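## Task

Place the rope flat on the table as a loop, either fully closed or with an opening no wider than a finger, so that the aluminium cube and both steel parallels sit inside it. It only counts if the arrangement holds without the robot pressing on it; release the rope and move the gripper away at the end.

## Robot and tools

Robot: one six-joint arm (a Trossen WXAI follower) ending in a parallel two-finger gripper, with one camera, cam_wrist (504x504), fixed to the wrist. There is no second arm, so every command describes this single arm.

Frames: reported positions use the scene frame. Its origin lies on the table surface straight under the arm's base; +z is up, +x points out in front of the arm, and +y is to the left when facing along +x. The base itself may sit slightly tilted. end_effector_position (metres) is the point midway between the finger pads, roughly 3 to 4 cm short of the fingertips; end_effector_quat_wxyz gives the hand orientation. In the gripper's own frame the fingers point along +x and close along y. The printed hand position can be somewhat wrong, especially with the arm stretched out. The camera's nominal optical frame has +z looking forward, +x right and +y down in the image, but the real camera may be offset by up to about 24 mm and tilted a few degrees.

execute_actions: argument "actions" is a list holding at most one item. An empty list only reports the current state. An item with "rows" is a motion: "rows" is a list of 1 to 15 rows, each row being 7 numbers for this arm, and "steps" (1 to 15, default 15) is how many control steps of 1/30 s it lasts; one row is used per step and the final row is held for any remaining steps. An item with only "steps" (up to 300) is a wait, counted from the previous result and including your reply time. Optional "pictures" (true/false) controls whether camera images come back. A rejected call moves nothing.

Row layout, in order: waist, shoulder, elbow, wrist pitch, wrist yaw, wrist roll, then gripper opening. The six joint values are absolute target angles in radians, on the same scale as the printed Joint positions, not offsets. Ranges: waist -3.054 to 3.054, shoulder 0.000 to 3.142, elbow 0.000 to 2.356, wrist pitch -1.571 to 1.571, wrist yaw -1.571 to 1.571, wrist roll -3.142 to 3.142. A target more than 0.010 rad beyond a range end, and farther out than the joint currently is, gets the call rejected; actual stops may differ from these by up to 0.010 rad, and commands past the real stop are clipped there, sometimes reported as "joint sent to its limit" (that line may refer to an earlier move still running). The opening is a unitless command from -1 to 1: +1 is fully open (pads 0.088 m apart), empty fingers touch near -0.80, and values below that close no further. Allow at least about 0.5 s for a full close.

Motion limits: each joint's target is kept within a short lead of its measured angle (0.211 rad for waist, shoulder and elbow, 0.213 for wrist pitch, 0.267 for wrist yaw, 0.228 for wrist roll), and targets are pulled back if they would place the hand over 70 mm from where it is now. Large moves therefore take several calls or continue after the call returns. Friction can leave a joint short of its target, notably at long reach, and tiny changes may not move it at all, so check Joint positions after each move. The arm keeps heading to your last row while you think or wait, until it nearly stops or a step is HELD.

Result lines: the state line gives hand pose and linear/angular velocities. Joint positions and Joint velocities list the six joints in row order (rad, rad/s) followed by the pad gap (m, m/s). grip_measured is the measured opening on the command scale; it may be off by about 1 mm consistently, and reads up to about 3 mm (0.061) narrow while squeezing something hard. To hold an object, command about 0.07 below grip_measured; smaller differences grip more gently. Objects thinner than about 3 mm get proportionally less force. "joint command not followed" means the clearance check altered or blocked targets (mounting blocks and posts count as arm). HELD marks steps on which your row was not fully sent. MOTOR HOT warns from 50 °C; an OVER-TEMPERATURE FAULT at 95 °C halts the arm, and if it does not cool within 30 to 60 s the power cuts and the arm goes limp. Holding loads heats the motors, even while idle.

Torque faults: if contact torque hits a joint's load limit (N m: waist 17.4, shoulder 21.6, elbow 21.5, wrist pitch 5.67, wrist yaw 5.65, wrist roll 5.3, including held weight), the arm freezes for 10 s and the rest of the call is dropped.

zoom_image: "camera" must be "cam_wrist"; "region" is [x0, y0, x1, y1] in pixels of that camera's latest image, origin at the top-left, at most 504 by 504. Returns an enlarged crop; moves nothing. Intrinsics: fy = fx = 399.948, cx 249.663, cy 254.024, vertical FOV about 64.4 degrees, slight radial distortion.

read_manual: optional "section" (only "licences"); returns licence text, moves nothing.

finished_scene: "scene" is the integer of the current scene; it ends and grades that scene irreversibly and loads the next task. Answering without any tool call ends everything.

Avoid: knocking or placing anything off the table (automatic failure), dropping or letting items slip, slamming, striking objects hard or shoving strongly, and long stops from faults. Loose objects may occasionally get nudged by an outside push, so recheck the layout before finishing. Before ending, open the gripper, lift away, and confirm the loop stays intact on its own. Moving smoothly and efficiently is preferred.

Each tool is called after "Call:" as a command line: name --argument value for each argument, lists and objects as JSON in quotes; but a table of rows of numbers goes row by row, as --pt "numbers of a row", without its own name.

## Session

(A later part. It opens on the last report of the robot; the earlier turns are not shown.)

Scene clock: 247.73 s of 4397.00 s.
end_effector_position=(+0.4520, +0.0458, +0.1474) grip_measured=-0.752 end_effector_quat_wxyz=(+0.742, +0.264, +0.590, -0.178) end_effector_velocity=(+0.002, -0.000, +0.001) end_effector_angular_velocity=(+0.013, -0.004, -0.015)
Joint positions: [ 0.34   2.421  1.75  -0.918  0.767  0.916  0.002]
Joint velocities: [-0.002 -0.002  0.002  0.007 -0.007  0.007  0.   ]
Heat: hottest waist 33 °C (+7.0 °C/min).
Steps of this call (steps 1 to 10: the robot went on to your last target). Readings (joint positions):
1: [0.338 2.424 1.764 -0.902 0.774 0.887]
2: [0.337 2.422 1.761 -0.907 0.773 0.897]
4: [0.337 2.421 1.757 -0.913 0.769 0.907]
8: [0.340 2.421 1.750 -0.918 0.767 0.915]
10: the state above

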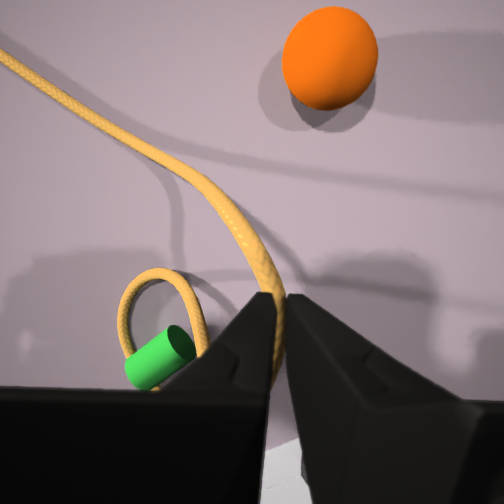

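Call:
execute_actions --actions '[{"rows":[[0.335,2.405,1.72,-0.94,0.76,0.97,-0.83],[0.33,2.39,1.7,-0.96,0.755,1.02,-0.83],[0.325,2.375,1.68,-0.98,0.75,1.07,-0.83],[0.32,2.36,1.66,-1.0,0.745,1.12,-0.83],[0.315,2.345,1.64,-1.02,0.74,1.17,-0.83],[0.31,2.33,1.62,-1.04,0.74,1.22,-0.83],[0.305,2.315,1.6,-1.06,0.735,1.27,-0.83],[0.3,2.3,1.58,-1.08,0.73,1.32,-0.83],[0.295,2.3,1.56,-1.09,0.73,1.36,-0.83],[0.29,2.3,1.54,-1.09,0.73,1.4,-0.83],[0.275,2.305,1.525,-1.06,0.735,1.39,-0.83],[0.26,2.31,1.51,-1.03,0.74,1.37,-0.83],[0.245,2.32,1.495,-1.0,0.745,1.36,-0.83],[0.23,2.33,1.48,-0.97,0.75,1.34,-0.83],[0.215,2.335,1.465,-0.94,0.75,1.33,-0.83]]}]' --pictures false

Call:
execute_actions --actions '[{"rows":[[0.2,2.345,1.45,-0.905,0.755,1.31,-0.83],[0.185,2.35,1.435,-0.87,0.76,1.29,-0.83],[0.172,2.36,1.42,-0.835,0.765,1.28,-0.83],[0.16,2.368,1.405,-0.8,0.768,1.26,-0.83],[0.16,2.368,1.405,-0.8,0.768,1.26,-0.83],[0.16,2.368,1.405,-0.8,0.768,1.26,-0.83],[0.16,2.368,1.405,-0.8,0.768,1.26,-0.83],[0.16,2.368,1.405,-0.8,0.768,1.26,-0.83],[0.16,2.368,1.405,-0.8,0.768,1.26,-0.83],[0.16,2.368,1.405,-0.8,0.768,1.26,-0.83],[0.16,2.368,1.405,-0.8,0.768,1.26,-0.3]]}]' --pictures false

Call:
execute_actions --actions '[{"rows":[[0.185,2.35,1.435,-0.87,0.76,1.29,-0.3],[0.215,2.335,1.465,-0.94,0.75,1.3,-0.3],[0.245,2.32,1.495,-1.0,0.745,1.3,-0.3],[0.275,2.305,1.54,-1.06,0.735,1.25,-0.3],[0.31,2.3,1.59,-1.1,0.73,1.2,0],[0.35,2.3,1.64,-1.13,0.72,1.13,0.5],[0.39,2.3,1.7,-1.16,0.71,1.06,1],[0.43,2.31,1.76,-1.18,0.7,1.0,1],[0.47,2.33,1.82,-1.2,0.7,0.93,1],[0.5,2.35,1.88,-1.2,0.7,0.86,1],[0.52,2.37,1.94,-1.2,0.7,0.8,1],[0.53,2.39,2.0,-1.2,0.7,0.6,1]]}]' --pictures false

Call:
execute_actions --actions '[{"steps":15}]'

Scene clock: 263.67 s of 4397.00 s.
end_effector_position=(+0.3863, +0.0112, +0.1048) grip_measured=-0.752 end_effector_quat_wxyz=(+0.632, +0.347, +0.613, -0.323) end_effector_velocity=(-0.046, -0.024, -0.236) end_effector_angular_velocity=(-0.042, +0.257, -0.198)
Joint positions: [ 0.259  2.312  1.515 -0.997  0.742  1.344  0.002]
Joint velocities: [-0.422  0.115 -0.505  0.652  0.051 -0.125  0.   ]
Heat: hottest waist 34 °C (+6.1 °C/min).
Steps of this call (steps 1 to 30: the robot went on to your last target; steps 31 to 140: nothing new was sent; then 10.77 s passed at rest; steps 141 to 155: all 15 steps of this action). Readings (joint positions):
141: [0.340 2.421 1.747 -0.920 0.766 0.929]
142: [0.340 2.416 1.740 -0.929 0.764 0.954]
144: [0.338 2.398 1.711 -0.960 0.756 1.025]
148: [0.321 2.346 1.636 -1.033 0.741 1.205]
155: the state above

Scene clock: 264.17 s of 4397.00 s.
end_effector_position=(+0.3814, +0.0093, +0.0485) grip_measured=-0.388 end_effector_quat_wxyz=(+0.622, +0.344, +0.617, -0.339) end_effector_velocity=(-0.004, +0.002, -0.001) end_effector_angular_velocity=(+0.019, +0.016, +0.029)
Joint positions: [ 0.161  2.36   1.414 -0.803  0.766  1.264  0.02 ]
Joint velocities: [-0.002 -0.002 -0.007 -0.007 -0.022 -0.022  0.051]
Heat: hottest waist 34 °C (+6.0 °C/min).
Steps of this call (steps 1 to 15: all 15 steps of this action). Readings (joint positions):
1: [0.245 2.317 1.498 -0.972 0.745 1.336]
2: [0.229 2.322 1.483 -0.942 0.749 1.324]
4: [0.198 2.337 1.452 -0.878 0.757 1.298]
8: [0.161 2.359 1.419 -0.820 0.763 1.270]
15: the state above

Scene clock: 264.67 s of 4397.00 s.
end_effector_position=(+0.4342, +0.0653, +0.2591) grip_measured=+0.891 end_effector_quat_wxyz=(+0.796, +0.174, +0.579, -0.038) end_effector_velocity=(+0.032, +0.102, +0.346) end_effector_angular_velocity=(-0.209, -0.921, +1.607)
Joint positions: [ 0.528  2.363  1.944 -1.179  0.704  0.734  0.083]
Joint velocities: [ 0.545  0.051  0.818 -0.227 -0.051 -1.634  0.098]
Heat: hottest waist 34 °C (+6.1 °C/min).
Steps of this call (steps 1 to 15: all 15 steps of this action). Readings (joint positions):
1: [0.163 2.360 1.416 -0.814 0.766 1.267]
2: [0.168 2.360 1.425 -0.851 0.764 1.275]
4: [0.197 2.352 1.456 -0.947 0.753 1.278]
8: [0.313 2.332 1.599 -1.087 0.728 1.148]
15: the state above

Scene clock: 265.17 s of 4397.00 s.
end_effector_position=(+0.4393, +0.0657, +0.2657) grip_measured=+1.000 end_effector_quat_wxyz=(+0.808, +0.125, +0.576, +0.001) end_effector_velocity=(+0.000, -0.002, +0.001) end_effector_angular_velocity=(+0.000, -0.000, +0.020)
Joint positions: [ 0.531  2.381  1.993 -1.198  0.702  0.603  0.088]
Joint velocities: [-0.002 -0.002  0.007 -0.007 -0.007 -0.022  0.   ]
Heat: hottest waist 34 °C (+6.0 °C/min).
Steps of this call (steps 1 to 15: the robot went on to your last target). Readings (joint positions):
1: [0.542 2.364 1.965 -1.186 0.702 0.692]
2: [0.551 2.364 1.978 -1.191 0.702 0.664]
4: [0.551 2.365 1.990 -1.194 0.702 0.631]
8: [0.535 2.377 1.992 -1.198 0.702 0.609]
15: the state above

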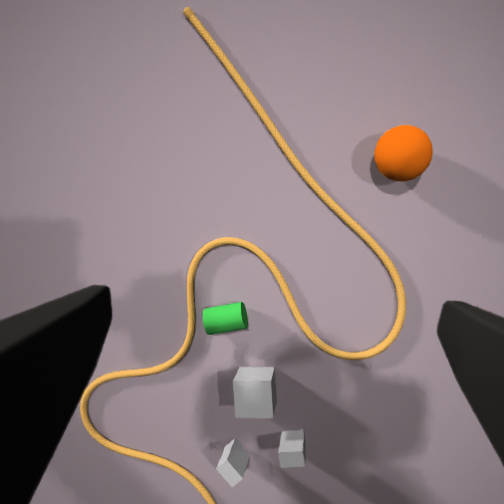

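Call:
execute_actions --actions '[{"rows":[[0.51,2.4,1.98,-1.13,0.685,0.53,1],[0.49,2.41,1.97,-1.06,0.67,0.46,1],[0.47,2.42,1.96,-0.99,0.65,0.39,1],[0.45,2.44,1.95,-0.92,0.635,0.32,1],[0.43,2.45,1.94,-0.85,0.62,0.25,1],[0.41,2.46,1.93,-0.78,0.6,0.18,1],[0.39,2.48,1.92,-0.71,0.585,0.11,1],[0.37,2.49,1.91,-0.64,0.57,0.04,1],[0.35,2.51,1.9,-0.57,0.55,-0.03,0.2],[0.32,2.53,1.89,-0.5,0.535,-0.1,0.2],[0.29,2.55,1.88,-0.43,0.52,-0.17,0.2],[0.26,2.57,1.87,-0.36,0.5,-0.24,0.2],[0.23,2.59,1.86,-0.29,0.485,-0.31,0.2],[0.2,2.61,1.85,-0.24,0.47,-0.4,0.2],[0.176,2.632,1.845,-0.209,0.46,-0.658,0.2]]}]' --pictures false

Call:
execute_actions --actions '[{"steps":18}]'

Scene clock: 279.27 s of 4397.00 s.
end_effector_position=(+0.5668, +0.0882, +0.1437) grip_measured=+0.300 end_effector_quat_wxyz=(+0.882, +0.036, +0.444, +0.153) end_effector_velocity=(+0.214, -0.091, -0.478) end_effector_angular_velocity=(-0.539, -0.649, +0.549)
Joint positions: [ 0.254  2.57   1.879 -0.354  0.494 -0.273  0.054]
Joint velocities: [-0.877  0.613 -0.271  1.751 -0.403 -2.    -0.072]
Heat: hottest waist 34 °C (+5.0 °C/min).
Steps of this call (steps 1 to 15: the robot went on to your last target; steps 16 to 150: nothing new was sent; then 8.60 s passed at rest; steps 151 to 165: all 15 steps of this action). Readings (joint positions):
151: [0.530 2.381 1.992 -1.189 0.699 0.586]
152: [0.527 2.383 1.990 -1.155 0.691 0.551]
154: [0.510 2.393 1.984 -1.049 0.667 0.452]
158: [0.436 2.438 1.951 -0.799 0.607 0.199]
165: the state above

Scene clock: 279.87 s of 4397.00 s.
end_effector_position=(+0.5800, +0.0831, +0.1005) grip_measured=+0.203 end_effector_quat_wxyz=(+0.884, -0.098, +0.406, +0.210) end_effector_velocity=(+0.004, -0.006, -0.002) end_effector_angular_velocity=(+0.015, -0.006, -0.026)
Joint positions: [ 0.183  2.626  1.85  -0.209  0.461 -0.654  0.049]
Joint velocities: [-0.012 -0.002 -0.002  0.022 -0.007  0.007 -0.001]
Heat: hottest waist 34 °C (+4.0 °C/min).
Steps of this call (steps 1 to 18: the robot went on to your last target). Readings (joint positions):
1: [0.226 2.588 1.872 -0.306 0.484 -0.339]
2: [0.201 2.602 1.866 -0.278 0.479 -0.406]
4: [0.166 2.619 1.856 -0.246 0.473 -0.530]
8: [0.160 2.626 1.850 -0.218 0.465 -0.627]
18: the state above

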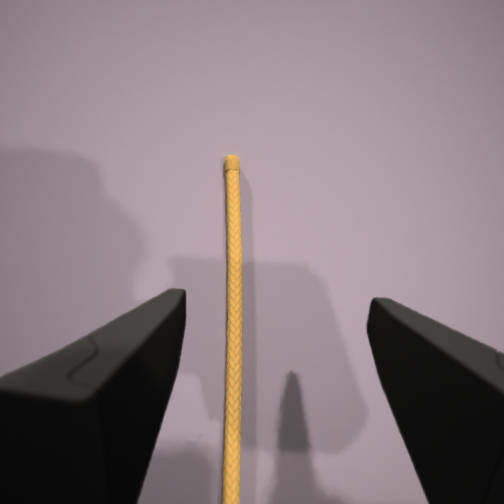

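Call:
execute_actions --actions '[{"rows":[[0.176,2.642,1.84,-0.195,0.456,-0.665,0.2],[0.172,2.652,1.835,-0.18,0.452,-0.67,0.2],[0.166,2.66,1.83,-0.165,0.448,-0.677,0.2],[0.16,2.668,1.825,-0.15,0.444,-0.684,0.2],[0.154,2.676,1.82,-0.135,0.44,-0.69,0.2],[0.148,2.684,1.816,-0.12,0.436,-0.697,0.2],[0.142,2.692,1.812,-0.105,0.432,-0.703,0.2],[0.136,2.698,1.808,-0.095,0.428,-0.71,0.2],[0.13,2.704,1.804,-0.085,0.424,-0.716,0.2],[0.124,2.71,1.8,-0.076,0.421,-0.72,0.2]]}]' --pictures false

Call:
execute_actions --actions '[{"steps":10}]'

Scene clock: 286.53 s of 4397.00 s.
end_effector_position=(+0.5767, +0.0924, +0.0487) grip_measured=+0.203 end_effector_quat_wxyz=(+0.880, -0.103, +0.410, +0.218) end_effector_velocity=(-0.011, +0.005, -0.041) end_effector_angular_velocity=(+0.001, +0.042, +0.017)
Joint positions: [ 0.124  2.701  1.807 -0.084  0.425 -0.716  0.049]
Joint velocities: [-0.046  0.046 -0.037  0.051 -0.022 -0.022 -0.   ]
Heat: hottest waist 35 °C (+4.0 °C/min).
Steps of this call (steps 1 to 15: the robot went on to your last target; steps 16 to 90: nothing new was sent; then 3.17 s passed at rest; steps 91 to 105: all 15 steps of this action). Readings (joint positions):
91: [0.183 2.626 1.850 -0.207 0.461 -0.657]
92: [0.182 2.628 1.850 -0.200 0.459 -0.660]
94: [0.180 2.634 1.847 -0.176 0.453 -0.669]
98: [0.163 2.659 1.834 -0.124 0.439 -0.692]
105: the state above

Scene clock: 286.87 s of 4397.00 s.
end_effector_position=(+0.5778, +0.0927, +0.0494) grip_measured=+0.203 end_effector_quat_wxyz=(+0.881, -0.103, +0.407, +0.217) end_effector_velocity=(-0.001, -0.002, +0.001) end_effector_angular_velocity=(-0.009, +0.001, +0.027)
Joint positions: [ 0.125  2.702  1.807 -0.076  0.423 -0.717  0.049]
Joint velocities: [-0.002 -0.007  0.002 -0.022 -0.007 -0.022  0.   ]
Heat: hottest waist 35 °C (+4.0 °C/min).
Steps of this call (steps 1 to 10: the robot went on to your last target). Readings (joint positions):
1: [0.124 2.702 1.807 -0.082 0.425 -0.716]
2: [0.124 2.702 1.807 -0.081 0.424 -0.716]
4: [0.124 2.702 1.807 -0.077 0.424 -0.717]
8: [0.125 2.702 1.807 -0.076 0.423 -0.717]
10: the state above

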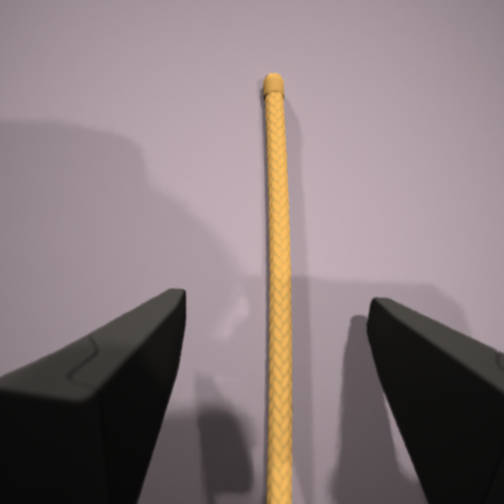

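A few mm lower, then close.

Call:
execute_actions --actions '[{"rows":[[0.118,2.716,1.8,-0.076,0.421,-0.72,0.2],[0.113,2.72,1.8,-0.076,0.421,-0.72,0.2],[0.113,2.72,1.8,-0.076,0.421,-0.72,0.2],[0.113,2.72,1.8,-0.076,0.421,-0.72,0.2],[0.113,2.72,1.8,-0.076,0.421,-0.72,-0.83]]}]' --pictures false

Call:
execute_actions --actions '[{"steps":6}]'

Scene clock: 292.33 s of 4397.00 s.
end_effector_position=(+0.5774, +0.0917, +0.0462) grip_measured=-0.781 end_effector_quat_wxyz=(+0.881, -0.102, +0.409, +0.217) end_effector_velocity=(-0.001, +0.000, -0.001) end_effector_angular_velocity=(+0.001, +0.002, +0.013)
Joint positions: [ 0.119  2.705  1.807 -0.076  0.422 -0.717  0.001]
Joint velocities: [-0.002 -0.002 -0.002 -0.007 -0.007 -0.007 -0.   ]
Heat: hottest waist 36 °C (+4.0 °C/min).
Steps of this call (steps 1 to 15: the robot went on to your last target; steps 16 to 90: nothing new was sent; then 1.97 s passed at rest; steps 91 to 105: all 15 steps of this action). Readings (joint positions):
91: [0.125 2.702 1.807 -0.076 0.423 -0.717]
92: [0.125 2.702 1.807 -0.076 0.423 -0.717]
94: [0.124 2.702 1.807 -0.076 0.423 -0.717]
98: [0.120 2.704 1.807 -0.076 0.423 -0.717]
105: the state above

Scene clock: 292.53 s of 4397.00 s.
end_effector_position=(+0.5775, +0.0917, +0.0462) grip_measured=-0.781 end_effector_quat_wxyz=(+0.881, -0.102, +0.409, +0.217) end_effector_velocity=(+0.002, -0.000, -0.001) end_effector_angular_velocity=(+0.015, -0.009, +0.006)
Joint positions: [ 0.119  2.705  1.807 -0.076  0.422 -0.717  0.001]
Joint velocities: [-0.007  0.002  0.002  0.007 -0.022 -0.007 -0.   ]
Heat: hottest waist 36 °C (+4.0 °C/min).
Steps of this call (steps 1 to 6: the robot went on to your last target). Readings (joint positions):
1: [0.119 2.705 1.807 -0.076 0.422 -0.717]
2: [0.119 2.705 1.807 -0.076 0.422 -0.717]
4: [0.119 2.705 1.807 -0.076 0.422 -0.717]
6: the state above

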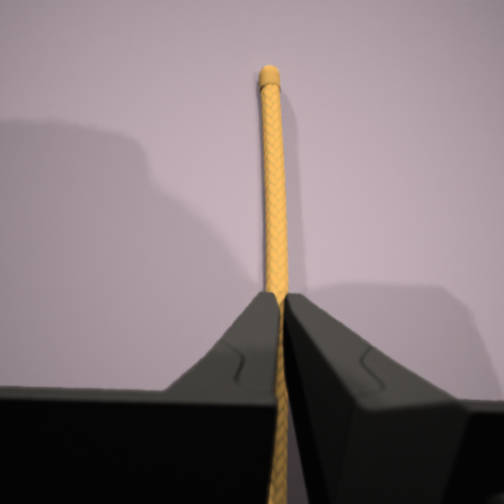

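Missed (empty). Lower more.

Call:
execute_actions --actions '[{"rows":[[0.113,2.72,1.8,-0.076,0.421,-0.72,-0.3],[0.113,2.72,1.8,-0.076,0.421,-0.72,-0.3],[0.113,2.72,1.8,-0.076,0.421,-0.72,-0.3],[0.113,2.72,1.8,-0.076,0.421,-0.72,-0.3],[0.108,2.725,1.8,-0.085,0.421,-0.72,-0.3],[0.104,2.73,1.8,-0.095,0.421,-0.72,-0.3]]}]' --pictures false

Call:
execute_actions --actions '[{"rows":[[0.104,2.73,1.8,-0.095,0.421,-0.72,-0.83]],"steps":12}]'

Scene clock: 296.93 s of 4397.00 s.
end_effector_position=(+0.5745, +0.0935, +0.0424) grip_measured=-0.305 end_effector_quat_wxyz=(+0.877, -0.103, +0.414, +0.223) end_effector_velocity=(+0.002, -0.003, +0.003) end_effector_angular_velocity=(-0.004, -0.016, +0.010)
Joint positions: [ 0.117  2.709  1.807 -0.089  0.418 -0.718  0.024]
Joint velocities: [-0.002 -0.007 -0.002  0.007 -0.007 -0.022  0.001]
Heat: hottest waist 36 °C (+4.0 °C/min).
Steps of this call (steps 1 to 15: the robot went on to your last target; steps 16 to 90: nothing new was sent; then 0.90 s passed at rest; steps 91 to 105: all 15 steps of this action). Readings (joint positions):
91: [0.119 2.705 1.807 -0.076 0.422 -0.717]
92: [0.119 2.705 1.807 -0.076 0.422 -0.717]
94: [0.119 2.705 1.807 -0.076 0.422 -0.717]
98: [0.117 2.709 1.807 -0.085 0.420 -0.718]
105: the state above

Scene clock: 297.33 s of 4397.00 s.
end_effector_position=(+0.5745, +0.0927, +0.0416) grip_measured=-0.747 end_effector_quat_wxyz=(+0.876, -0.103, +0.415, +0.222) end_effector_velocity=(-0.004, +0.005, +0.001) end_effector_angular_velocity=(+0.019, +0.009, +0.022)
Joint positions: [ 0.115  2.709  1.807 -0.089  0.419 -0.718  0.002]
Joint velocities: [ 0.002 -0.002 -0.002 -0.022 -0.022  0.007 -0.   ]
Heat: hottest waist 36 °C (+4.0 °C/min).
Steps of this call (steps 1 to 12: all 12 steps of this action). Readings (joint positions):
1: [0.117 2.709 1.807 -0.089 0.418 -0.718]
2: [0.116 2.709 1.807 -0.089 0.419 -0.718]
4: [0.115 2.709 1.807 -0.089 0.419 -0.718]
8: [0.115 2.709 1.807 -0.089 0.419 -0.718]
12: the state above

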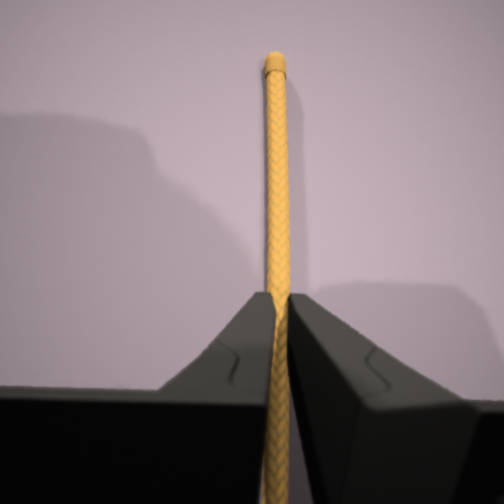

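Call:
execute_actions --actions '[{"rows":[[0.125,2.7,1.81,-0.11,0.43,-0.71,-0.83],[0.14,2.685,1.82,-0.14,0.44,-0.69,-0.83],[0.155,2.67,1.83,-0.17,0.45,-0.67,-0.83],[0.17,2.65,1.84,-0.2,0.46,-0.64,-0.83],[0.185,2.63,1.85,-0.24,0.47,-0.6,-0.83],[0.2,2.605,1.85,-0.28,0.485,-0.55,-0.83],[0.215,2.58,1.85,-0.33,0.5,-0.5,-0.83],[0.23,2.555,1.85,-0.38,0.515,-0.44,-0.83],[0.245,2.53,1.85,-0.43,0.53,-0.38,-0.83],[0.26,2.505,1.85,-0.48,0.545,-0.32,-0.83],[0.27,2.48,1.85,-0.53,0.56,-0.26,-0.83],[0.28,2.455,1.845,-0.58,0.575,-0.2,-0.83],[0.29,2.43,1.84,-0.63,0.59,-0.14,-0.83],[0.3,2.405,1.83,-0.68,0.605,-0.08,-0.83],[0.31,2.38,1.82,-0.73,0.62,-0.02,-0.83]]}]' --pictures false

Call:
execute_actions --actions '[{"rows":[[0.31,2.36,1.81,-0.77,0.63,0.05,-0.83],[0.31,2.34,1.8,-0.81,0.64,0.12,-0.83],[0.31,2.32,1.79,-0.85,0.65,0.19,-0.83],[0.31,2.3,1.78,-0.89,0.66,0.26,-0.83],[0.31,2.28,1.77,-0.93,0.67,0.33,-0.83],[0.31,2.26,1.76,-0.97,0.68,0.4,-0.83],[0.31,2.24,1.75,-1.01,0.69,0.47,-0.83],[0.31,2.22,1.74,-1.05,0.7,0.54,-0.83],[0.31,2.2,1.73,-1.09,0.71,0.61,-0.83],[0.31,2.18,1.72,-1.13,0.72,0.68,-0.83],[0.31,2.16,1.71,-1.17,0.73,0.75,-0.83],[0.31,2.14,1.7,-1.21,0.73,0.82,-0.83],[0.31,2.12,1.69,-1.25,0.73,0.89,-0.83],[0.31,2.1,1.68,-1.29,0.73,0.96,-0.83],[0.31,2.08,1.67,-1.33,0.73,2.2,-0.83]]}]' --pictures false

Call:
execute_actions --actions '[{"steps":28}]'

Scene clock: 314.03 s of 4397.00 s.
end_effector_position=(+0.5241, +0.0595, +0.1704) grip_measured=-0.747 end_effector_quat_wxyz=(+0.853, +0.013, +0.503, +0.138) end_effector_velocity=(-0.193, -0.215, +0.298) end_effector_angular_velocity=(+0.215, +0.621, -1.054)
Joint positions: [ 0.295  2.442  1.837 -0.61   0.582 -0.161  0.002]
Joint velocities: [ 0.325 -0.847 -0.002 -1.443  0.432  1.736 -0.   ]
Heat: hottest waist 37 °C (+4.0 °C/min).
Steps of this call (steps 1 to 15: the robot went on to your last target; steps 16 to 90: nothing new was sent; then 13.20 s passed at rest; steps 91 to 105: all 15 steps of this action). Readings (joint positions):
91: [0.116 2.708 1.808 -0.091 0.420 -0.718]
92: [0.118 2.705 1.810 -0.103 0.424 -0.712]
94: [0.131 2.694 1.815 -0.148 0.441 -0.685]
98: [0.184 2.639 1.824 -0.283 0.481 -0.550]
105: the state above

Scene clock: 314.53 s of 4397.00 s.
end_effector_position=(+0.4021, -0.0433, +0.2019) grip_measured=-0.747 end_effector_quat_wxyz=(+0.729, +0.220, +0.633, -0.143) end_effector_velocity=(-0.250, -0.210, +0.075) end_effector_angular_velocity=(-0.007, +0.642, -1.473)
Joint positions: [ 0.315  2.138  1.704 -1.233  0.722  0.835  0.002]
Joint velocities: [ 0.002 -0.647 -0.281 -1.15   0.066  2.015  0.   ]
Heat: hottest waist 37 °C (+4.1 °C/min).
Steps of this call (steps 1 to 15: all 15 steps of this action). Readings (joint positions):
1: [0.305 2.415 1.837 -0.657 0.596 -0.100]
2: [0.312 2.390 1.834 -0.700 0.608 -0.036]
4: [0.319 2.345 1.820 -0.786 0.631 0.098]
8: [0.316 2.272 1.778 -0.953 0.673 0.365]
15: the state above

Scene clock: 315.47 s of 4397.00 s.
end_effector_position=(+0.3810, -0.0619, +0.2086) grip_measured=-0.747 end_effector_quat_wxyz=(+0.439, +0.605, +0.416, -0.518) end_effector_velocity=(+0.000, +0.000, -0.000) end_effector_angular_velocity=(+0.015, +0.002, -0.057)
Joint positions: [ 0.314  2.081  1.68  -1.328  0.729  2.194  0.002]
Joint velocities: [-0.002 -0.002 -0.002  0.007 -0.007  0.051  0.   ]
Heat: hottest waist 37 °C (+3.1 °C/min).
Steps of this call (steps 1 to 28: the robot went on to your last target). Readings (joint positions):
1: [0.314 2.119 1.696 -1.268 0.724 0.903]
2: [0.314 2.103 1.691 -1.289 0.726 0.969]
4: [0.314 2.086 1.689 -1.308 0.728 1.103]
8: [0.314 2.081 1.684 -1.323 0.729 1.371]
28: the state above

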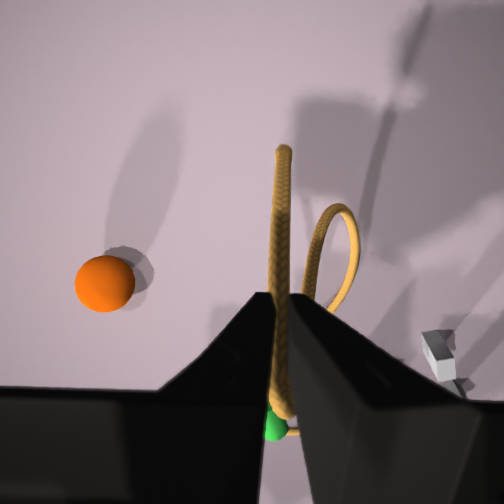

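Call:
execute_actions --actions '[{"rows":[[0.29,2.04,1.645,-1.33,0.735,2.24,-0.83],[0.265,2.0,1.61,-1.33,0.74,2.28,-0.83],[0.24,1.96,1.575,-1.32,0.74,2.32,-0.83],[0.215,1.92,1.54,-1.31,0.745,2.36,-0.83],[0.19,1.88,1.5,-1.3,0.75,2.4,-0.83],[0.165,1.84,1.46,-1.29,0.755,2.44,-0.83],[0.14,1.8,1.42,-1.27,0.76,2.48,-0.83],[0.115,1.76,1.38,-1.25,0.76,2.52,-0.83],[0.09,1.72,1.335,-1.235,0.765,2.56,-0.83],[0.065,1.68,1.29,-1.22,0.77,2.6,-0.83],[0.04,1.64,1.245,-1.2,0.775,2.64,-0.83],[0.02,1.6,1.2,-1.18,0.78,2.68,-0.83],[0,1.565,1.155,-1.16,0.78,2.71,-0.83],[-0.02,1.53,1.11,-1.145,0.785,2.74,-0.83],[-0.04,1.5,1.07,-1.128,0.785,2.77,-0.83]]}]' --pictures false

Call:
execute_actions --actions '[{"rows":[[-0.04,1.5,1.07,-1.128,0.785,2.77,-0.83],[-0.04,1.5,1.07,-1.128,0.785,2.77,-0.83],[-0.063,1.505,1.05,-1.08,0.782,2.74,-0.83],[-0.086,1.51,1.03,-1.03,0.78,2.71,-0.83],[-0.11,1.515,1.005,-0.98,0.776,2.67,-0.83],[-0.133,1.52,0.985,-0.935,0.773,2.64,-0.83],[-0.156,1.527,0.965,-0.885,0.77,2.61,-0.83],[-0.18,1.533,0.94,-0.84,0.767,2.58,-0.83],[-0.203,1.54,0.92,-0.79,0.764,2.55,-0.83],[-0.226,1.545,0.9,-0.74,0.762,2.51,-0.83],[-0.25,1.55,0.878,-0.69,0.759,2.48,-0.83],[-0.273,1.556,0.855,-0.643,0.756,2.45,-0.83]]}]' --pictures false

Call:
execute_actions --actions '[{"steps":8}]'

Scene clock: 332.63 s of 4397.00 s.
end_effector_position=(+0.2759, -0.1766, +0.1461) grip_measured=-0.747 end_effector_quat_wxyz=(+0.166, +0.699, +0.165, -0.675) end_effector_velocity=(-0.306, -0.080, -0.171) end_effector_angular_velocity=(-0.009, +0.299, -1.529)
Joint positions: [ 0.009  1.582  1.185 -1.17   0.778  2.689  0.002]
Joint velocities: [-0.589 -1.023 -1.311  0.462  0.051  0.989 -0.   ]
Heat: hottest waist 35 °C (+1.0 °C/min).
Steps of this call (steps 1 to 30: the robot went on to your last target; steps 31 to 260: nothing new was sent; then 8.00 s passed at rest; steps 261 to 275: all 15 steps of this action). Readings (joint positions):
261: [0.313 2.076 1.676 -1.327 0.729 2.207]
262: [0.309 2.064 1.662 -1.325 0.729 2.226]
264: [0.284 2.017 1.612 -1.322 0.731 2.283]
268: [0.180 1.862 1.480 -1.284 0.752 2.427]
275: the state above

Scene clock: 333.13 s of 4397.00 s.
end_effector_position=(+0.2497, -0.1809, +0.0517) grip_measured=-0.747 end_effector_quat_wxyz=(+0.122, +0.696, +0.122, -0.697) end_effector_velocity=(-0.044, +0.021, -0.089) end_effector_angular_velocity=(+0.042, +0.116, +0.103)
Joint positions: [-0.259  1.547  0.876 -0.683  0.761  2.476  0.002]
Joint velocities: [-0.222  0.066 -0.256  0.359 -0.051 -0.286 -0.   ]
Heat: hottest waist 35 °C (+1.0 °C/min).
Steps of this call (steps 1 to 15: all 15 steps of this action). Readings (joint positions):
1: [-0.009 1.555 1.149 -1.161 0.779 2.714]
2: [-0.022 1.535 1.123 -1.155 0.781 2.731]
4: [-0.044 1.517 1.086 -1.103 0.781 2.732]
8: [-0.118 1.517 1.005 -0.943 0.774 2.645]
15: the state above

Scene clock: 333.40 s of 4397.00 s.
end_effector_position=(+0.2514, -0.1810, +0.0482) grip_measured=-0.747 end_effector_quat_wxyz=(+0.124, +0.699, +0.120, -0.693) end_effector_velocity=(-0.002, -0.000, -0.001) end_effector_angular_velocity=(+0.005, -0.002, +0.012)
Joint positions: [-0.267  1.549  0.865 -0.646  0.758  2.454  0.002]
Joint velocities: [-0.007 -0.007 -0.007  0.007 -0.007 -0.022 -0.   ]
Heat: hottest waist 35 °C (+1.0 °C/min).
Steps of this call (steps 1 to 8: the robot went on to your last target). Readings (joint positions):
1: [-0.264 1.549 0.870 -0.671 0.760 2.469]
2: [-0.266 1.549 0.867 -0.663 0.759 2.464]
4: [-0.267 1.549 0.866 -0.652 0.759 2.458]
8: the state above

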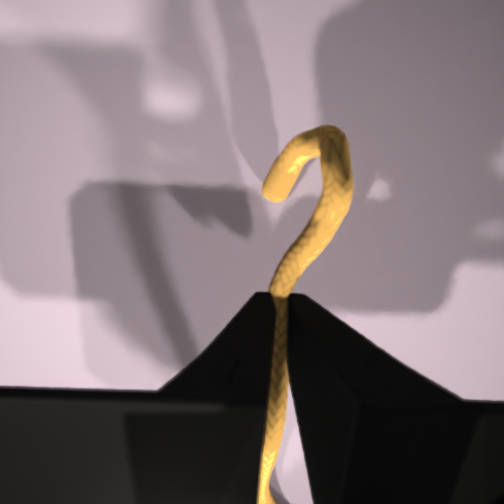

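Call:
execute_actions --actions '[{"rows":[[-0.273,1.556,0.855,-0.643,0.756,2.45,-0.2],[-0.273,1.556,0.855,-0.643,0.756,2.45,-0.2],[-0.273,1.556,0.855,-0.643,0.756,2.45,-0.2],[-0.273,1.556,0.855,-0.643,0.756,2.45,-0.2],[-0.273,1.556,0.855,-0.643,0.756,2.45,-0.2],[-0.25,1.55,0.878,-0.69,0.759,2.45,-0.2],[-0.22,1.545,0.9,-0.75,0.762,2.45,-0.2],[-0.19,1.535,0.93,-0.81,0.767,2.45,-0.2],[-0.16,1.527,0.96,-0.875,0.77,2.45,-0.2],[-0.13,1.52,0.99,-0.94,0.773,2.4,0.2],[-0.1,1.513,1.015,-1.0,0.778,2.35,0.5],[-0.07,1.505,1.045,-1.065,0.782,2.3,0.5],[-0.04,1.5,1.07,-1.128,0.785,-0.37,0.5]]}]' --pictures false

Call:
execute_actions --actions '[{"steps":46}]'

Scene clock: 341.07 s of 4397.00 s.
end_effector_position=(+0.2520, -0.1771, +0.1188) grip_measured=+0.374 end_effector_quat_wxyz=(+0.306, +0.640, +0.307, -0.634) end_effector_velocity=(+0.031, -0.046, +0.208) end_effector_angular_velocity=(-0.067, -0.349, +2.310)
Joint positions: [-0.065  1.511  1.039 -1.059  0.779  2.188  0.057]
Joint velocities: [ 0.471 -0.252  0.471 -0.711  0.051 -1.985  0.083]
Heat: hottest waist 33 °C (-1.0 °C/min).
Steps of this call (steps 1 to 30: the robot went on to your last target; steps 31 to 200: nothing new was sent; then 0.50 s passed at rest; steps 201 to 215: all 15 steps of this action). Readings (joint positions):
201: [-0.268 1.549 0.864 -0.644 0.758 2.453]
202: [-0.268 1.549 0.864 -0.644 0.758 2.453]
204: [-0.268 1.549 0.864 -0.644 0.758 2.453]
208: [-0.246 1.549 0.881 -0.719 0.760 2.453]
215: the state above

Scene clock: 342.60 s of 4397.00 s.
end_effector_position=(+0.2479, -0.1796, +0.1291) grip_measured=+0.498 end_effector_quat_wxyz=(+0.697, -0.121, +0.696, +0.122) end_effector_velocity=(-0.002, -0.001, -0.000) end_effector_angular_velocity=(-0.007, +0.007, +0.069)
Joint positions: [-0.042  1.499  1.063 -1.127  0.783 -0.364  0.063]
Joint velocities: [-0.002 -0.002 -0.002 -0.007  0.007 -0.066 -0.   ]
Heat: hottest waist 33 °C (-1.0 °C/min).
Steps of this call (steps 1 to 46: the robot went on to your last target). Readings (joint positions):
1: [-0.053 1.504 1.052 -1.079 0.781 2.121]
2: [-0.046 1.500 1.059 -1.094 0.782 2.054]
4: [-0.043 1.499 1.063 -1.111 0.783 1.920]
8: [-0.043 1.499 1.063 -1.123 0.783 1.653]
46: the state above

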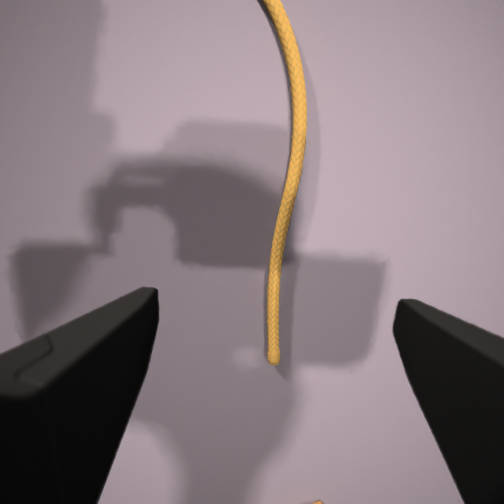

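Call:
execute_actions --actions '[{"rows":[[-0.075,1.48,1.035,-1.08,0.78,-0.41,0],[-0.11,1.46,1.0,-1.035,0.77,-0.46,0],[-0.145,1.44,0.97,-0.99,0.765,-0.5,0],[-0.18,1.42,0.94,-0.94,0.76,-0.55,0],[-0.215,1.405,0.905,-0.89,0.75,-0.6,0],[-0.25,1.39,0.87,-0.84,0.745,-0.64,0],[-0.285,1.375,0.84,-0.79,0.74,-0.69,0],[-0.32,1.365,0.81,-0.74,0.73,-0.73,0],[-0.355,1.355,0.775,-0.69,0.725,-0.78,0],[-0.39,1.35,0.745,-0.64,0.72,-0.83,0],[-0.418,1.345,0.715,-0.588,0.714,-0.87,0]]}]' --pictures false

Call:
execute_actions --actions '[{"rows":[[-0.418,1.345,0.715,-0.588,0.714,-0.87,0],[-0.418,1.345,0.715,-0.588,0.714,-0.87,0],[-0.418,1.345,0.715,-0.588,0.714,-0.87,0],[-0.418,1.345,0.715,-0.588,0.714,-0.87,-0.83]]}]'

Scene clock: 353.77 s of 4397.00 s.
end_effector_position=(+0.2016, -0.2005, +0.0406) grip_measured=+0.005 end_effector_quat_wxyz=(+0.692, -0.119, +0.701, +0.125) end_effector_velocity=(-0.020, +0.014, -0.042) end_effector_angular_velocity=(+0.013, -0.030, +0.119)
Joint positions: [-0.406  1.358  0.734 -0.618  0.72  -0.844  0.039]
Joint velocities: [-0.129 -0.032 -0.198  0.3   -0.066 -0.3   -0.001]
Heat: hottest waist 32 °C (-4.0 °C/min).
Steps of this call (steps 1 to 15: the robot went on to your last target; steps 16 to 90: nothing new was sent; then 7.67 s passed at rest; steps 91 to 105: all 15 steps of this action). Readings (joint positions):
91: [-0.044 1.497 1.061 -1.119 0.783 -0.377]
92: [-0.054 1.491 1.051 -1.093 0.781 -0.399]
94: [-0.099 1.465 1.012 -1.026 0.772 -0.463]
98: [-0.235 1.401 0.894 -0.853 0.750 -0.628]
105: the state above

Scene clock: 354.27 s of 4397.00 s.
end_effector_position=(+0.2027, -0.2023, +0.0398) grip_measured=-0.758 end_effector_quat_wxyz=(+0.697, -0.122, +0.696, +0.122) end_effector_velocity=(+0.001, -0.001, +0.001) end_effector_angular_velocity=(+0.002, -0.010, -0.002)
Joint positions: [-0.413  1.349  0.725 -0.59   0.715 -0.867  0.002]
Joint velocities: [-0.002 -0.007 -0.002  0.007 -0.007 -0.007  0.   ]
Heat: hottest waist 31 °C (-5.1 °C/min).
Steps of this call (steps 1 to 15: all 15 steps of this action). Readings (joint positions):
1: [-0.409 1.357 0.730 -0.609 0.718 -0.852]
2: [-0.410 1.356 0.727 -0.602 0.718 -0.856]
4: [-0.412 1.353 0.727 -0.595 0.717 -0.862]
8: [-0.413 1.351 0.725 -0.591 0.716 -0.866]
15: the state above

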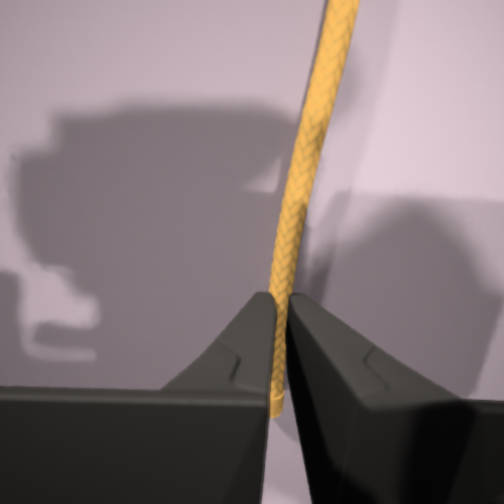

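Call:
execute_actions --actions '[{"rows":[[-0.395,1.345,0.74,-0.63,0.72,-0.81,-0.83],[-0.37,1.34,0.76,-0.68,0.72,-0.745,-0.83],[-0.345,1.34,0.78,-0.73,0.725,-0.68,-0.83],[-0.32,1.34,0.8,-0.78,0.73,-0.615,-0.83],[-0.295,1.345,0.82,-0.83,0.735,-0.55,-0.83],[-0.27,1.355,0.83,-0.87,0.74,-0.485,-0.83],[-0.245,1.37,0.83,-0.88,0.745,-0.42,-0.83],[-0.22,1.385,0.825,-0.88,0.75,-0.355,-0.83],[-0.195,1.4,0.82,-0.88,0.755,-0.29,-0.83],[-0.17,1.415,0.81,-0.88,0.76,-0.225,-0.83],[-0.145,1.43,0.805,-0.88,0.765,-0.16,-0.83],[-0.12,1.445,0.8,-0.88,0.77,-0.095,-0.83],[-0.095,1.46,0.79,-0.88,0.775,-0.03,-0.83],[-0.07,1.475,0.785,-0.88,0.78,0.035,-0.83],[-0.045,1.49,0.78,-0.88,0.78,0.1,-0.83]]}]' --pictures false

Call:
execute_actions --actions '[{"rows":[[-0.02,1.505,0.77,-0.88,0.78,0.165,-0.83],[0.005,1.52,0.765,-0.88,0.78,0.23,-0.83],[0.03,1.535,0.76,-0.875,0.78,0.295,-0.83],[0.055,1.55,0.75,-0.875,0.78,0.36,-0.83],[0.08,1.57,0.745,-0.87,0.775,0.425,-0.83],[0.105,1.585,0.74,-0.87,0.775,0.49,-0.83],[0.13,1.6,0.735,-0.87,0.77,0.555,-0.83],[0.155,1.62,0.73,-0.865,0.765,0.62,-0.83],[0.18,1.64,0.725,-0.865,0.76,0.685,-0.83],[0.205,1.66,0.72,-0.86,0.755,0.75,-0.83],[0.23,1.68,0.72,-0.86,0.75,0.815,-0.83],[0.25,1.7,0.72,-0.855,0.745,0.88,-0.83],[0.27,1.72,0.72,-0.855,0.74,0.945,-0.83],[0.29,1.74,0.72,-0.85,0.735,1.01,-0.83],[0.313,1.759,0.72,-0.85,0.729,1.075,-0.83]]}]' --pictures false

Call:
execute_actions --actions '[{"rows":[[0.345,1.795,0.73,-0.85,0.72,1.14,-0.83],[0.375,1.83,0.74,-0.85,0.71,1.205,-0.83],[0.405,1.865,0.75,-0.845,0.7,1.27,-0.83],[0.435,1.9,0.765,-0.84,0.69,1.335,-0.83],[0.46,1.935,0.78,-0.84,0.68,1.4,-0.83],[0.485,1.97,0.795,-0.835,0.67,1.465,-0.83],[0.51,2.005,0.81,-0.83,0.66,1.53,-0.83],[0.535,2.04,0.825,-0.83,0.65,1.595,-0.83],[0.555,2.075,0.845,-0.825,0.64,1.66,-0.83],[0.575,2.11,0.865,-0.82,0.63,1.725,-0.83],[0.595,2.145,0.885,-0.82,0.62,1.79,-0.83],[0.615,2.18,0.905,-0.815,0.61,1.855,-0.83],[0.635,2.215,0.925,-0.81,0.6,1.92,-0.83],[0.65,2.25,0.945,-0.81,0.59,1.985,-0.83],[0.665,2.285,0.965,-0.805,0.58,2.05,-0.83]]}]' --pictures false

Call:
execute_actions --actions '[{"rows":[[0.68,2.315,0.985,-0.805,0.57,2.115,-0.83],[0.69,2.34,1.0,-0.8,0.565,2.49,-0.83]]}]'

Scene clock: 381.47 s of 4397.00 s.
end_effector_position=(+0.2194, -0.1512, +0.0828) grip_measured=-0.758 end_effector_quat_wxyz=(+0.702, +0.019, +0.712, -0.009) end_effector_velocity=(+0.034, +0.198, +0.027) end_effector_angular_velocity=(-0.058, -0.036, -0.942)
Joint positions: [-0.106  1.447  0.803 -0.874  0.77  -0.055  0.002]
Joint velocities: [ 0.745  0.442 -0.154 -0.051  0.081  1.927 -0.   ]
Heat: hottest waist 28 °C (-8.1 °C/min).
Steps of this call (steps 1 to 15: the robot went on to your last target; steps 16 to 90: nothing new was sent; then 23.70 s passed at rest; steps 91 to 105: all 15 steps of this action). Readings (joint positions):
91: [-0.412 1.349 0.725 -0.596 0.715 -0.857]
92: [-0.405 1.349 0.731 -0.619 0.716 -0.827]
94: [-0.374 1.349 0.752 -0.691 0.720 -0.736]
98: [-0.280 1.353 0.808 -0.827 0.739 -0.504]
105: the state above

Scene clock: 381.97 s of 4397.00 s.
end_effector_position=(+0.2177, -0.0466, +0.0921) grip_measured=-0.758 end_effector_quat_wxyz=(+0.686, +0.191, +0.677, -0.184) end_effector_velocity=(-0.022, +0.185, +0.013) end_effector_angular_velocity=(-0.001, -0.018, -1.090)
Joint positions: [ 0.26   1.707  0.732 -0.856  0.744  0.92   0.002]
Joint velocities: [ 0.637  0.579 -0.017  0.051 -0.139  1.912  0.   ]
Heat: hottest waist 28 °C (-8.0 °C/min).
Steps of this call (steps 1 to 15: all 15 steps of this action). Readings (joint positions):
1: [-0.081 1.462 0.797 -0.875 0.773 0.010]
2: [-0.056 1.477 0.791 -0.876 0.774 0.075]
4: [-0.006 1.507 0.778 -0.876 0.776 0.204]
8: [0.094 1.572 0.753 -0.872 0.774 0.464]
15: the state above

Scene clock: 382.47 s of 4397.00 s.
end_effector_position=(+0.2160, +0.0855, +0.0987) grip_measured=-0.758 end_effector_quat_wxyz=(+0.611, +0.372, +0.599, -0.360) end_effector_velocity=(-0.007, +0.269, -0.018) end_effector_angular_velocity=(+0.029, +0.035, -1.335)
Joint positions: [ 0.623  2.193  0.913 -0.814  0.606  1.895  0.002]
Joint velocities: [ 0.535  1.028  0.589  0.095 -0.286  1.912 -0.   ]
Heat: hottest waist 28 °C (-8.1 °C/min).
Steps of this call (steps 1 to 15: all 15 steps of this action). Readings (joint positions):
1: [0.283 1.729 0.732 -0.855 0.738 0.985]
2: [0.308 1.754 0.732 -0.853 0.732 1.051]
4: [0.363 1.815 0.739 -0.850 0.714 1.180]
8: [0.472 1.952 0.783 -0.837 0.675 1.439]
15: the state above

Scene clock: 382.97 s of 4397.00 s.
end_effector_position=(+0.2133, +0.1207, +0.0941) grip_measured=-0.758 end_effector_quat_wxyz=(+0.495, +0.513, +0.490, -0.502) end_effector_velocity=(+0.000, -0.001, +0.000) end_effector_angular_velocity=(-0.008, -0.003, -0.060)
Joint positions: [ 0.689  2.329  0.991 -0.801  0.568  2.48   0.002]
Joint velocities: [ 0.002  0.002  0.002 -0.007  0.007  0.066 -0.   ]
Heat: hottest waist 28 °C (-8.0 °C/min).
Steps of this call (steps 1 to 15: all 15 steps of this action). Readings (joint positions):
1: [0.640 2.227 0.933 -0.811 0.596 1.960]
2: [0.656 2.259 0.952 -0.808 0.587 2.027]
4: [0.679 2.303 0.976 -0.801 0.574 2.161]
8: [0.689 2.326 0.986 -0.801 0.569 2.397]
15: the state above

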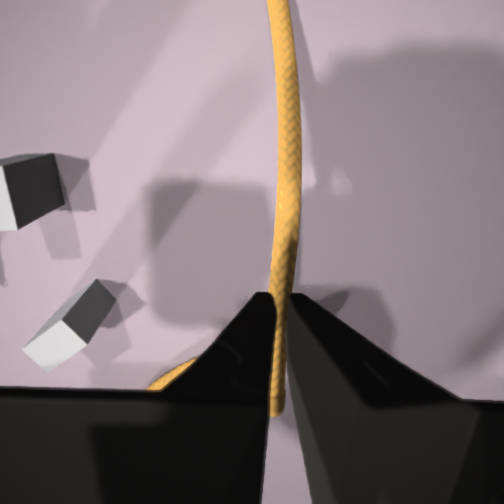

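Call:
execute_actions --actions '[{"rows":[[0.7,2.37,1.015,-0.8,0.56,2.49,-0.83],[0.71,2.4,1.035,-0.79,0.555,2.49,-0.83],[0.705,2.42,1.035,-0.77,0.555,2.48,-0.83],[0.695,2.435,1.025,-0.745,0.56,2.465,-0.83],[0.68,2.45,1.015,-0.72,0.567,2.45,-0.83],[0.668,2.462,1.005,-0.69,0.574,2.44,-0.83],[0.655,2.475,0.995,-0.665,0.58,2.425,-0.83],[0.643,2.487,0.985,-0.635,0.587,2.41,-0.83],[0.63,2.5,0.976,-0.609,0.593,2.4,-0.83]]}]' --pictures false

Call:
execute_actions --actions '[{"rows":[[0.63,2.5,0.976,-0.609,0.593,2.4,-0.4],[0.63,2.5,0.976,-0.609,0.593,2.4,-0.4],[0.63,2.5,0.976,-0.609,0.593,2.4,-0.4],[0.63,2.5,0.976,-0.609,0.593,2.4,-0.4],[0.63,2.5,0.976,-0.609,0.593,2.4,-0.4],[0.65,2.475,0.995,-0.655,0.58,2.42,-0.4],[0.675,2.45,1.01,-0.7,0.57,2.44,-0.4],[0.7,2.425,1.03,-0.75,0.555,2.46,-0.4],[0.72,2.4,1.05,-0.8,0.545,2.46,-0.4],[0.72,2.37,1.1,-0.86,0.545,2.4,0],[0.72,2.34,1.16,-0.93,0.545,2.33,0.5],[0.72,2.31,1.22,-1.0,0.545,2.26,1],[0.72,2.31,1.936,-1.55,0.544,0.92,1]]}]' --pictures false

Call:
execute_actions --actions '[{"steps":28}]'

Scene clock: 392.73 s of 4397.00 s.
end_effector_position=(+0.2136, +0.1416, +0.0476) grip_measured=-0.758 end_effector_quat_wxyz=(+0.499, +0.502, +0.499, -0.500) end_effector_velocity=(+0.010, +0.010, -0.001) end_effector_angular_velocity=(+0.042, -0.046, +0.008)
Joint positions: [ 0.634  2.489  0.985 -0.617  0.589  2.406  0.002]
Joint velocities: [-0.002  0.002 -0.002  0.081  0.007 -0.051  0.   ]
Heat: hottest waist 27 °C (-8.1 °C/min).
Steps of this call (steps 1 to 15: the robot went on to your last target; steps 16 to 90: nothing new was sent; then 6.27 s passed at rest; steps 91 to 105: all 15 steps of this action). Readings (joint positions):
91: [0.689 2.334 0.994 -0.802 0.567 2.487]
92: [0.692 2.345 1.002 -0.802 0.566 2.487]
94: [0.699 2.380 1.017 -0.776 0.562 2.484]
98: [0.678 2.445 1.011 -0.694 0.571 2.442]
105: the state above

Scene clock: 393.23 s of 4397.00 s.
end_effector_position=(+0.2489, +0.1321, +0.1467) grip_measured=+0.234 end_effector_quat_wxyz=(+0.569, +0.435, +0.564, -0.411) end_effector_velocity=(+0.323, -0.068, +0.506) end_effector_angular_velocity=(+0.316, -0.308, +1.755)
Joint positions: [ 0.719  2.346  1.252 -1.036  0.548  2.18   0.05 ]
Joint velocities: [ 0.012 -0.413  1.902 -1.795 -0.022 -2.015  0.175]
Heat: hottest waist 27 °C (-8.1 °C/min).
Steps of this call (steps 1 to 15: all 15 steps of this action). Readings (joint positions):
1: [0.634 2.489 0.985 -0.615 0.589 2.405]
2: [0.634 2.489 0.985 -0.613 0.590 2.404]
4: [0.634 2.489 0.985 -0.612 0.591 2.403]
8: [0.650 2.477 0.994 -0.674 0.578 2.425]
15: the state above

Scene clock: 394.17 s of 4397.00 s.
end_effector_position=(+0.3304, +0.0829, +0.3050) grip_measured=+1.000 end_effector_quat_wxyz=(+0.748, +0.107, +0.655, +0.011) end_effector_velocity=(-0.005, -0.002, -0.001) end_effector_angular_velocity=(-0.003, +0.025, +0.036)
Joint positions: [ 0.72   2.303  1.929 -1.548  0.546  0.925  0.088]
Joint velocities: [-0.002 -0.002 -0.002 -0.022 -0.022 -0.022  0.   ]
Heat: hottest waist 28 °C (-7.1 °C/min).
Steps of this call (steps 1 to 28: the robot went on to your last target). Readings (joint positions):
1: [0.719 2.335 1.316 -1.098 0.548 2.112]
2: [0.719 2.326 1.380 -1.161 0.548 2.045]
4: [0.719 2.318 1.506 -1.285 0.548 1.911]
8: [0.719 2.318 1.745 -1.486 0.547 1.643]
28: the state above

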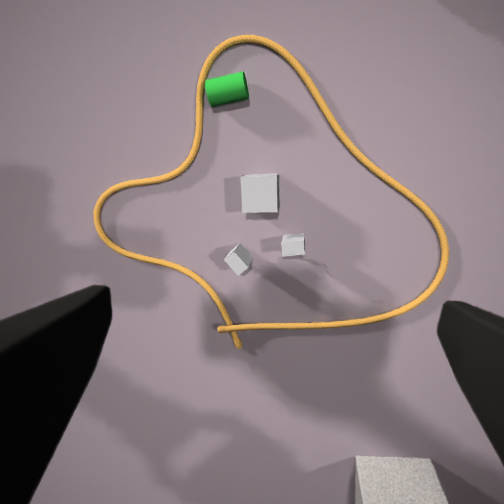

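Call:
finished_scene --scene 1

The scene is finished: the task was done.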